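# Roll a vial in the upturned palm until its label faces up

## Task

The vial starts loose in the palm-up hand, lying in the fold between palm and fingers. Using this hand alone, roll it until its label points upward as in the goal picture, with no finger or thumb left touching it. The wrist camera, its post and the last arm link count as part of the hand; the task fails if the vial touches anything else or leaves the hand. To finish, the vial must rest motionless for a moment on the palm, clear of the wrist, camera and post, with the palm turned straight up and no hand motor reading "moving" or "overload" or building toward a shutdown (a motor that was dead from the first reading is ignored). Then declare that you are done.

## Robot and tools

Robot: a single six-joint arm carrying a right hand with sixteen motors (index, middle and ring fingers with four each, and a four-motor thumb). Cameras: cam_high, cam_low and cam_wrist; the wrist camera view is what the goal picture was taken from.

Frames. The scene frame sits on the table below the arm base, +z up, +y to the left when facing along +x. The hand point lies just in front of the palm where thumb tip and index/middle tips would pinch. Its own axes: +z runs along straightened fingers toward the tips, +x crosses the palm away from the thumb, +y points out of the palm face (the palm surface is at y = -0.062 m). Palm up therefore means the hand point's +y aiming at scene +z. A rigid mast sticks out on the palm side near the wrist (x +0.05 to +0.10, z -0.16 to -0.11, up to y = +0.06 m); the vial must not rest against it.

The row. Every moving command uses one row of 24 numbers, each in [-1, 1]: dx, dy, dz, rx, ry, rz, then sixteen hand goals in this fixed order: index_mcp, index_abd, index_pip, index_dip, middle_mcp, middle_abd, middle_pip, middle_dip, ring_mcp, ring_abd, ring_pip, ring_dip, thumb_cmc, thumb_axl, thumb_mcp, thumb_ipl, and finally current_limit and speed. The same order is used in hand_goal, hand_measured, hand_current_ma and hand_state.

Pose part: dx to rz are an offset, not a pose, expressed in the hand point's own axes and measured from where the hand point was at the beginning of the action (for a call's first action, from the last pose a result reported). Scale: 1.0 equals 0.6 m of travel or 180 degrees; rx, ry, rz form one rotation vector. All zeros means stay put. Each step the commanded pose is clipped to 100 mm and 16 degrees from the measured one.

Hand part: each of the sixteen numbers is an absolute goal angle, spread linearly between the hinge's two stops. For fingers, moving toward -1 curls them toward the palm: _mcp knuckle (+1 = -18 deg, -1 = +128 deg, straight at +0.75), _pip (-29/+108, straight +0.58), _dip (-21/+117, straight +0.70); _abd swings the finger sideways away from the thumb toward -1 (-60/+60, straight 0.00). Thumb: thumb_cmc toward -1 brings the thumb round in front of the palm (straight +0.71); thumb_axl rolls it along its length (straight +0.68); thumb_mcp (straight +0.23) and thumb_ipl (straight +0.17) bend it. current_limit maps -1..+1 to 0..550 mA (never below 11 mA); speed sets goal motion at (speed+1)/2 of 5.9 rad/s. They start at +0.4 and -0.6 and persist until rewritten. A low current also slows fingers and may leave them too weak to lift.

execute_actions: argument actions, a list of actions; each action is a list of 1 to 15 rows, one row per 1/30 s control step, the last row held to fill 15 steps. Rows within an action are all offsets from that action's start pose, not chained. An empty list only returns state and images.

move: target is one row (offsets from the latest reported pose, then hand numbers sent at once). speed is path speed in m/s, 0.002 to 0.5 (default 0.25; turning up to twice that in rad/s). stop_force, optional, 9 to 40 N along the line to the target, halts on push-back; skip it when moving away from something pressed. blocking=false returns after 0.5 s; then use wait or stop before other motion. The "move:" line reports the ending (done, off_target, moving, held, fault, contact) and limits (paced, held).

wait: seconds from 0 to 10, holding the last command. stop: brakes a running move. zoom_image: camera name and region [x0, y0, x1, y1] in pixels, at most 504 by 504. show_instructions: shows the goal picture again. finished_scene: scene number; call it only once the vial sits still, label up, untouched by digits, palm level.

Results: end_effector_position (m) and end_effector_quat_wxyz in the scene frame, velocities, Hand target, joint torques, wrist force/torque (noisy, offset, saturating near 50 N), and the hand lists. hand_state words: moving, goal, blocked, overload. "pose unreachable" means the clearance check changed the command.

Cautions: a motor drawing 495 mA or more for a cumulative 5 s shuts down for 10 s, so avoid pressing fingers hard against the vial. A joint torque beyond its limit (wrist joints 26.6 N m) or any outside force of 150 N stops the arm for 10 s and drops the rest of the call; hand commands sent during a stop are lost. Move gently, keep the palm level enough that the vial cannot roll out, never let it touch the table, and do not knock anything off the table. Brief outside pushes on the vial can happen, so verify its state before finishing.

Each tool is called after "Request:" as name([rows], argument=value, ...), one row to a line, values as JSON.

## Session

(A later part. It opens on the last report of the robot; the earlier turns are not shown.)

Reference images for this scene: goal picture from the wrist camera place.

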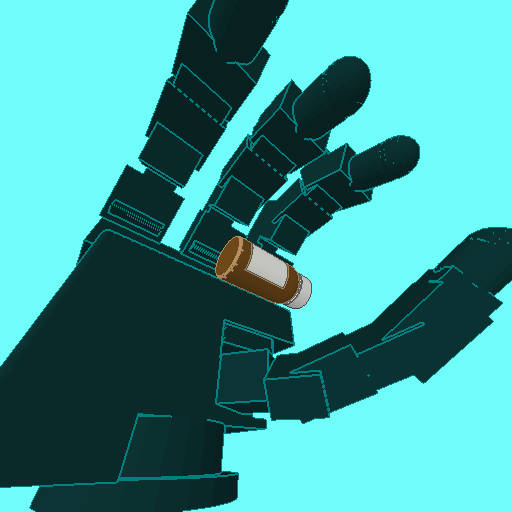

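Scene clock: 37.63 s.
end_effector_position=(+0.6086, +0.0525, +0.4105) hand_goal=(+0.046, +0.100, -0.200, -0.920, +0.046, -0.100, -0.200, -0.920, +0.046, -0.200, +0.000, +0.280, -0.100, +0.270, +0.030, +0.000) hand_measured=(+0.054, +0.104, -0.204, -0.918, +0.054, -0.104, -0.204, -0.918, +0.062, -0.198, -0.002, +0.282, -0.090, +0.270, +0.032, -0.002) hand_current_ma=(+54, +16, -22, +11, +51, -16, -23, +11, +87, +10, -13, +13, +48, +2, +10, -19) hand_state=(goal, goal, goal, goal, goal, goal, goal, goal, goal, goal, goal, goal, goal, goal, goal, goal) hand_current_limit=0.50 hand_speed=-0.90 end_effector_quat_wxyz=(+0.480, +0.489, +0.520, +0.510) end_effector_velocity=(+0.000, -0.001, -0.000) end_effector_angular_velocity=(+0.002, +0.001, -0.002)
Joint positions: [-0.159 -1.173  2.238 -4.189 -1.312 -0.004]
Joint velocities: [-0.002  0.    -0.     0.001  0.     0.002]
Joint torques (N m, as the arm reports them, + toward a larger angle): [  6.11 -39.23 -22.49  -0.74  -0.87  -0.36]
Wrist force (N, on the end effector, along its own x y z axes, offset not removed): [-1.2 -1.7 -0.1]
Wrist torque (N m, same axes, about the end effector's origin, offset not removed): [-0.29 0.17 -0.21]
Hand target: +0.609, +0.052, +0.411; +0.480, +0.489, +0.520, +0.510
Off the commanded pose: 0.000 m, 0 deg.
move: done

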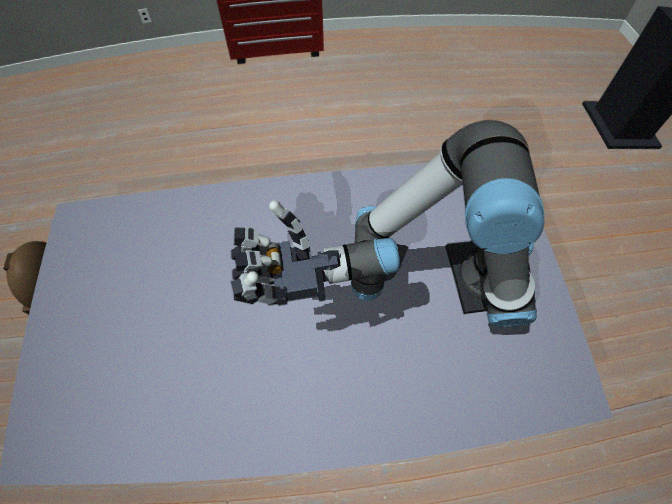

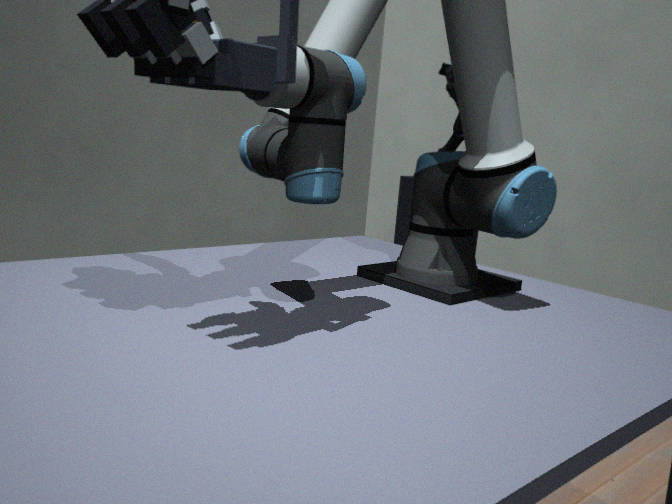

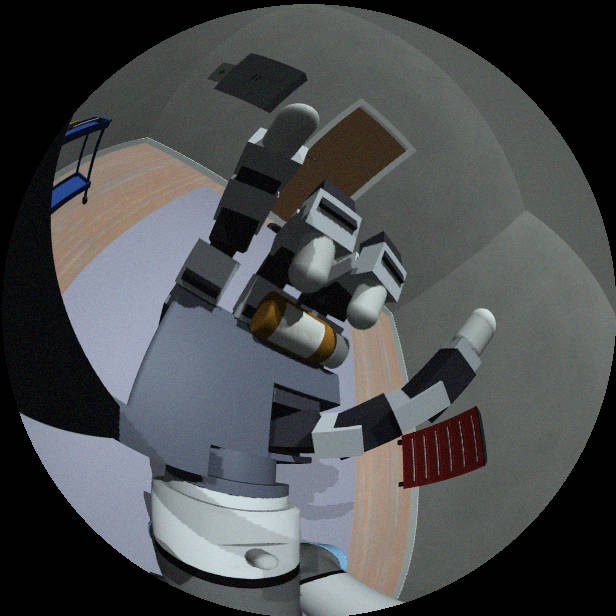

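Request:
execute_actions([
  [[0,0,0,0,0,0,0.046,0.1,-0.25,0.1,0.046,-0.1,-0.25,0.1,0.046,-0.2,0,0.28,-0.1,0.27,0.03,0,0.5,0.2]],
  [[0,0,0,0,0,0,0.046,0.1,-0.9,0.1,0.046,-0.1,-0.9,0.1,0.046,-0.2,0,0.28,-0.1,0.27,0.03,0,0.5,0.1]],
  [[0,0,0,0,0,0,0.046,0.1,-0.9,-0.88,0.046,-0.1,-0.9,-0.88,0.046,-0.2,0,0.28,-0.1,0.27,0.03,0,0.5,-0.1]],
])

Request:
move(target=[0,0,0,0,0,0,0.046,0.1,-0.2,-0.88,0.046,-0.1,-0.2,-0.88,0.046,-0.2,0,0.28,-0.1,0.27,0.03,0,0.5,-0.9])

Request:
wait(seconds=1)

Scene clock: 39.40 s.
end_effector_position=(+0.6086, +0.0525, +0.4105) hand_goal=(+0.046, +0.100, -0.900, -0.880, +0.046, -0.100, -0.900, -0.880, +0.046, -0.200, +0.000, +0.280, -0.100, +0.270, +0.030, +0.000) hand_measured=(+0.054, +0.104, -0.862, -0.224, +0.054, -0.108, -0.854, -0.194, +0.062, -0.198, -0.002, +0.282, -0.090, +0.270, +0.032, -0.002) hand_current_ma=(+47, +14, +225, +379, +51, -41, +251, +377, +87, +10, -13, +13, +48, +2, +10, -19) hand_state=(goal, goal, moving, moving, goal, goal, moving, moving, goal, goal, goal, goal, goal, goal, goal, goal) hand_current_limit=0.50 hand_speed=-0.10 end_effector_quat_wxyz=(+0.480, +0.489, +0.520, +0.510) end_effector_velocity=(+0.000, -0.000, -0.000) end_effector_angular_velocity=(-0.001, +0.000, -0.001)
Joint positions: [-0.159 -1.173  2.238 -4.189 -1.312 -0.004]
Joint velocities: [-0.     0.    -0.     0.    -0.001 -0.001]
Joint torques (N m, as the arm reports them, + toward a larger angle): [  6.21 -39.87 -21.86  -0.71  -0.66  -0.36]
Wrist force (N, on the end effector, along its own x y z axes, offset not removed): [-1.0 -1.3 0.3]
Wrist torque (N m, same axes, about the end effector's origin, offset not removed): [-0.29 0.10 -0.18]
Hand target: +0.609, +0.052, +0.411; +0.480, +0.489, +0.520, +0.510
Off the commanded pose: 0.000 m, 0 deg.

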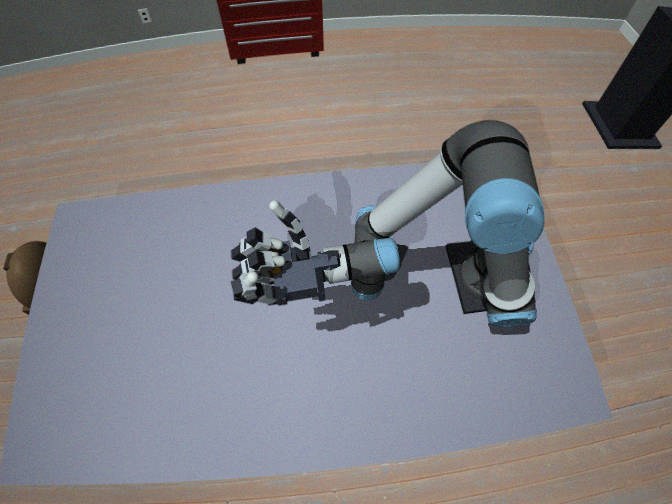

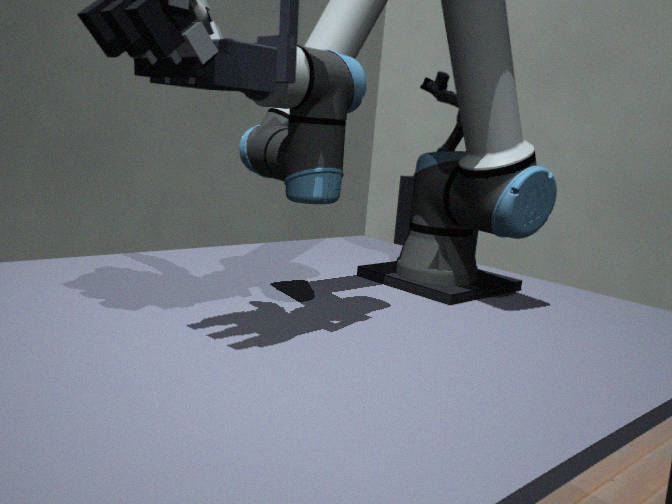

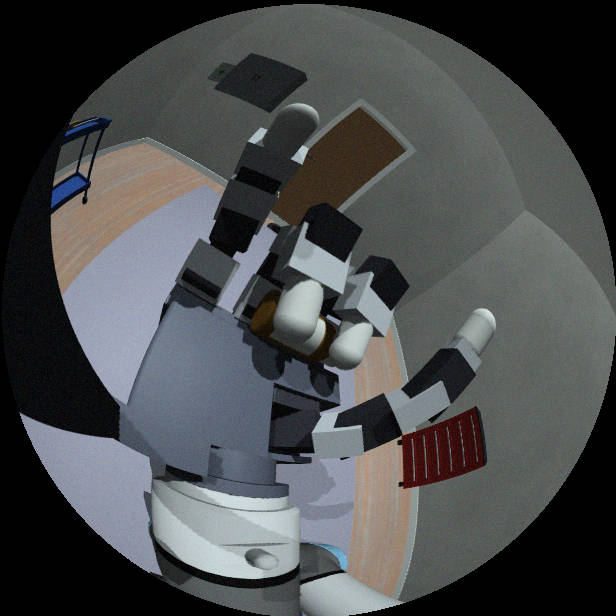

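Scene clock: 42.50 s.
end_effector_position=(+0.6086, +0.0525, +0.4105) hand_goal=(+0.046, +0.100, -0.200, -0.880, +0.046, -0.100, -0.200, -0.880, +0.046, -0.200, +0.000, +0.280, -0.100, +0.270, +0.030, +0.000) hand_measured=(+0.054, +0.104, -0.204, -0.878, +0.054, -0.104, -0.204, -0.878, +0.062, -0.198, -0.002, +0.282, -0.090, +0.270, +0.032, -0.002) hand_current_ma=(+45, +16, -23, +11, +51, -17, -23, +11, +87, +10, -13, +13, +48, +2, +10, -19) hand_state=(goal, goal, goal, goal, goal, goal, goal, goal, goal, goal, goal, goal, goal, goal, goal, goal) hand_current_limit=0.50 hand_speed=-0.90 end_effector_quat_wxyz=(+0.480, +0.489, +0.520, +0.510) end_effector_velocity=(+0.000, -0.000, -0.000) end_effector_angular_velocity=(+0.001, +0.000, -0.001)
Joint positions: [-0.159 -1.173  2.238 -4.189 -1.312 -0.004]
Joint velocities: [-0.     0.    -0.     0.    -0.     0.001]
Joint torques (N m, as the arm reports them, + toward a larger angle): [  6.7  -40.13 -22.66  -0.75  -0.71  -0.47]
Wrist force (N, on the end effector, along its own x y z axes, offset not removed): [-1.0 -1.3 0.1]
Wrist torque (N m, same axes, about the end effector's origin, offset not removed): [-0.26 0.09 -0.22]
Hand target: +0.609, +0.052, +0.411; +0.480, +0.489, +0.520, +0.510
Off the commanded pose: 0.000 m, 0 deg.
move: done

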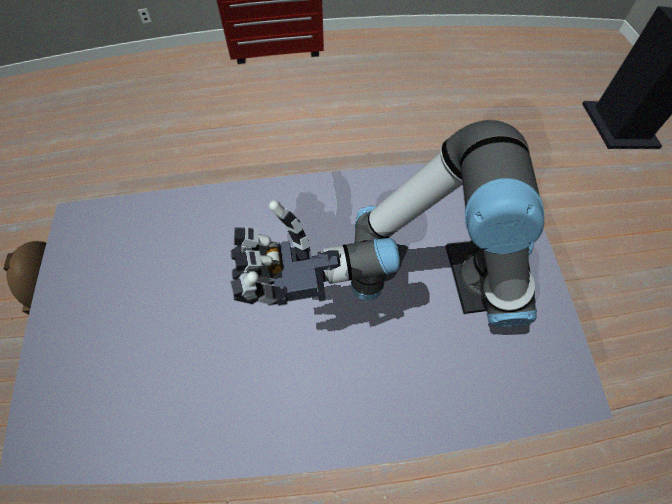

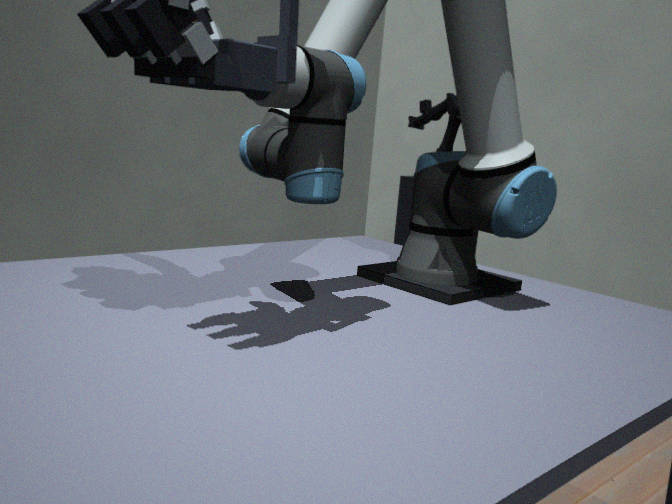

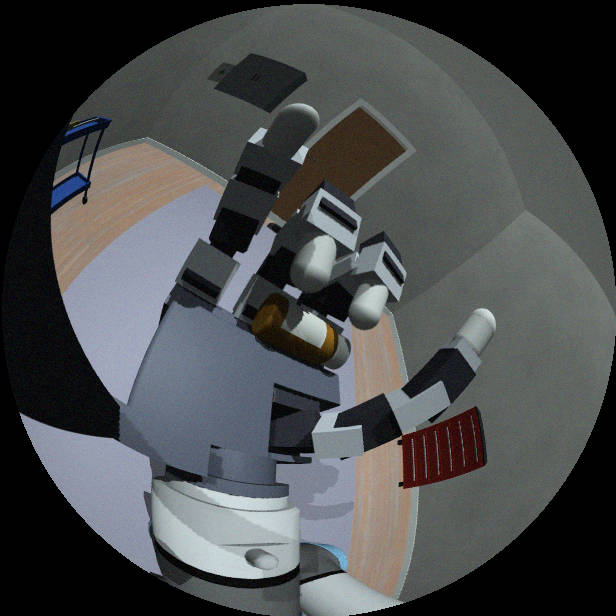

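Scene clock: 43.50 s.
end_effector_position=(+0.6086, +0.0525, +0.4105) hand_goal=(+0.046, +0.100, -0.200, -0.880, +0.046, -0.100, -0.200, -0.880, +0.046, -0.200, +0.000, +0.280, -0.100, +0.270, +0.030, +0.000) hand_measured=(+0.054, +0.104, -0.204, -0.878, +0.054, -0.104, -0.204, -0.878, +0.062, -0.198, -0.002, +0.282, -0.090, +0.270, +0.032, -0.002) hand_current_ma=(+45, +16, -23, +11, +51, -17, -23, +11, +87, +10, -13, +13, +48, +2, +10, -19) hand_state=(goal, goal, goal, goal, goal, goal, goal, goal, goal, goal, goal, goal, goal, goal, goal, goal) hand_current_limit=0.50 hand_speed=-0.90 end_effector_quat_wxyz=(+0.480, +0.489, +0.520, +0.510) end_effector_velocity=(+0.000, -0.000, -0.000) end_effector_angular_velocity=(+0.000, +0.000, -0.001)
Joint positions: [-0.159 -1.173  2.238 -4.189 -1.312 -0.004]
Joint velocities: [-0.     0.    -0.     0.    -0.001  0.   ]
Joint torques (N m, as the arm reports them, + toward a larger angle): [  6.26 -39.31 -21.73  -0.74  -0.73  -0.38]
Wrist force (N, on the end effector, along its own x y z axes, offset not removed): [-1.6 -1.8 0.6]
Wrist torque (N m, same axes, about the end effector's origin, offset not removed): [-0.35 0.20 -0.24]
Hand target: +0.609, +0.052, +0.411; +0.480, +0.489, +0.520, +0.510
Off the commanded pose: 0.000 m, 0 deg.
wait: 1.00 s; at rest by 0.17 s

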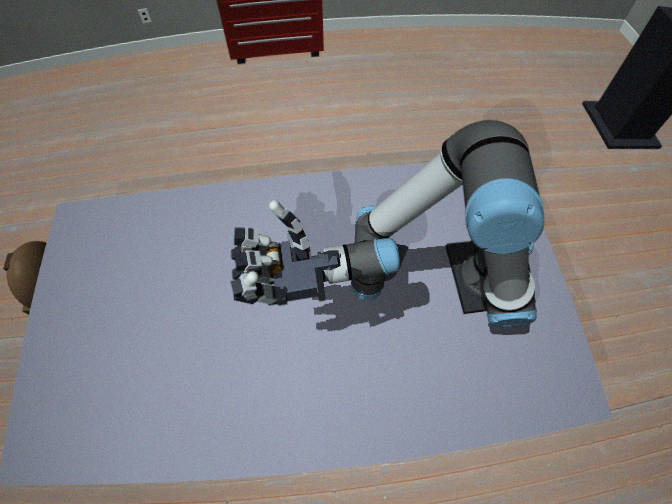

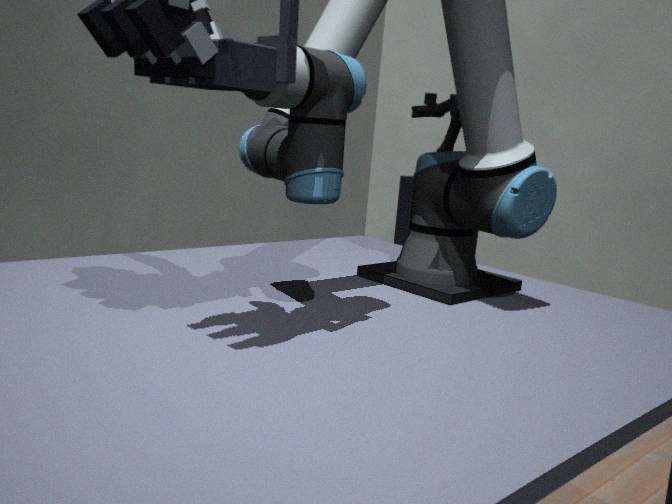

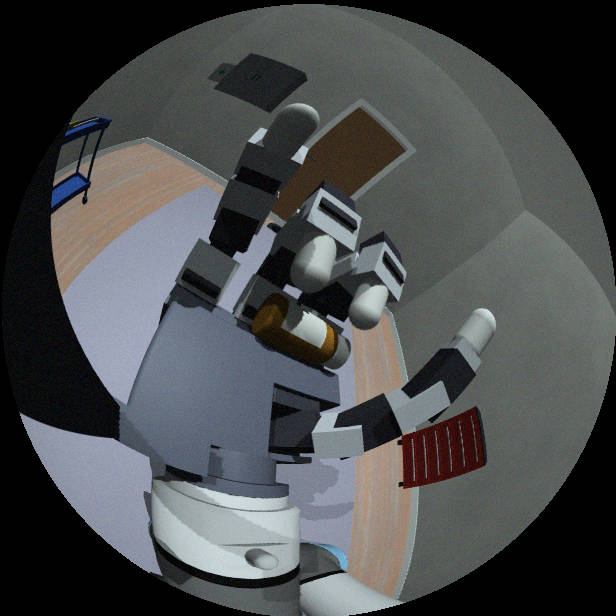

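Request:
finished_scene(scene=2)

The scene is finished: the task was done.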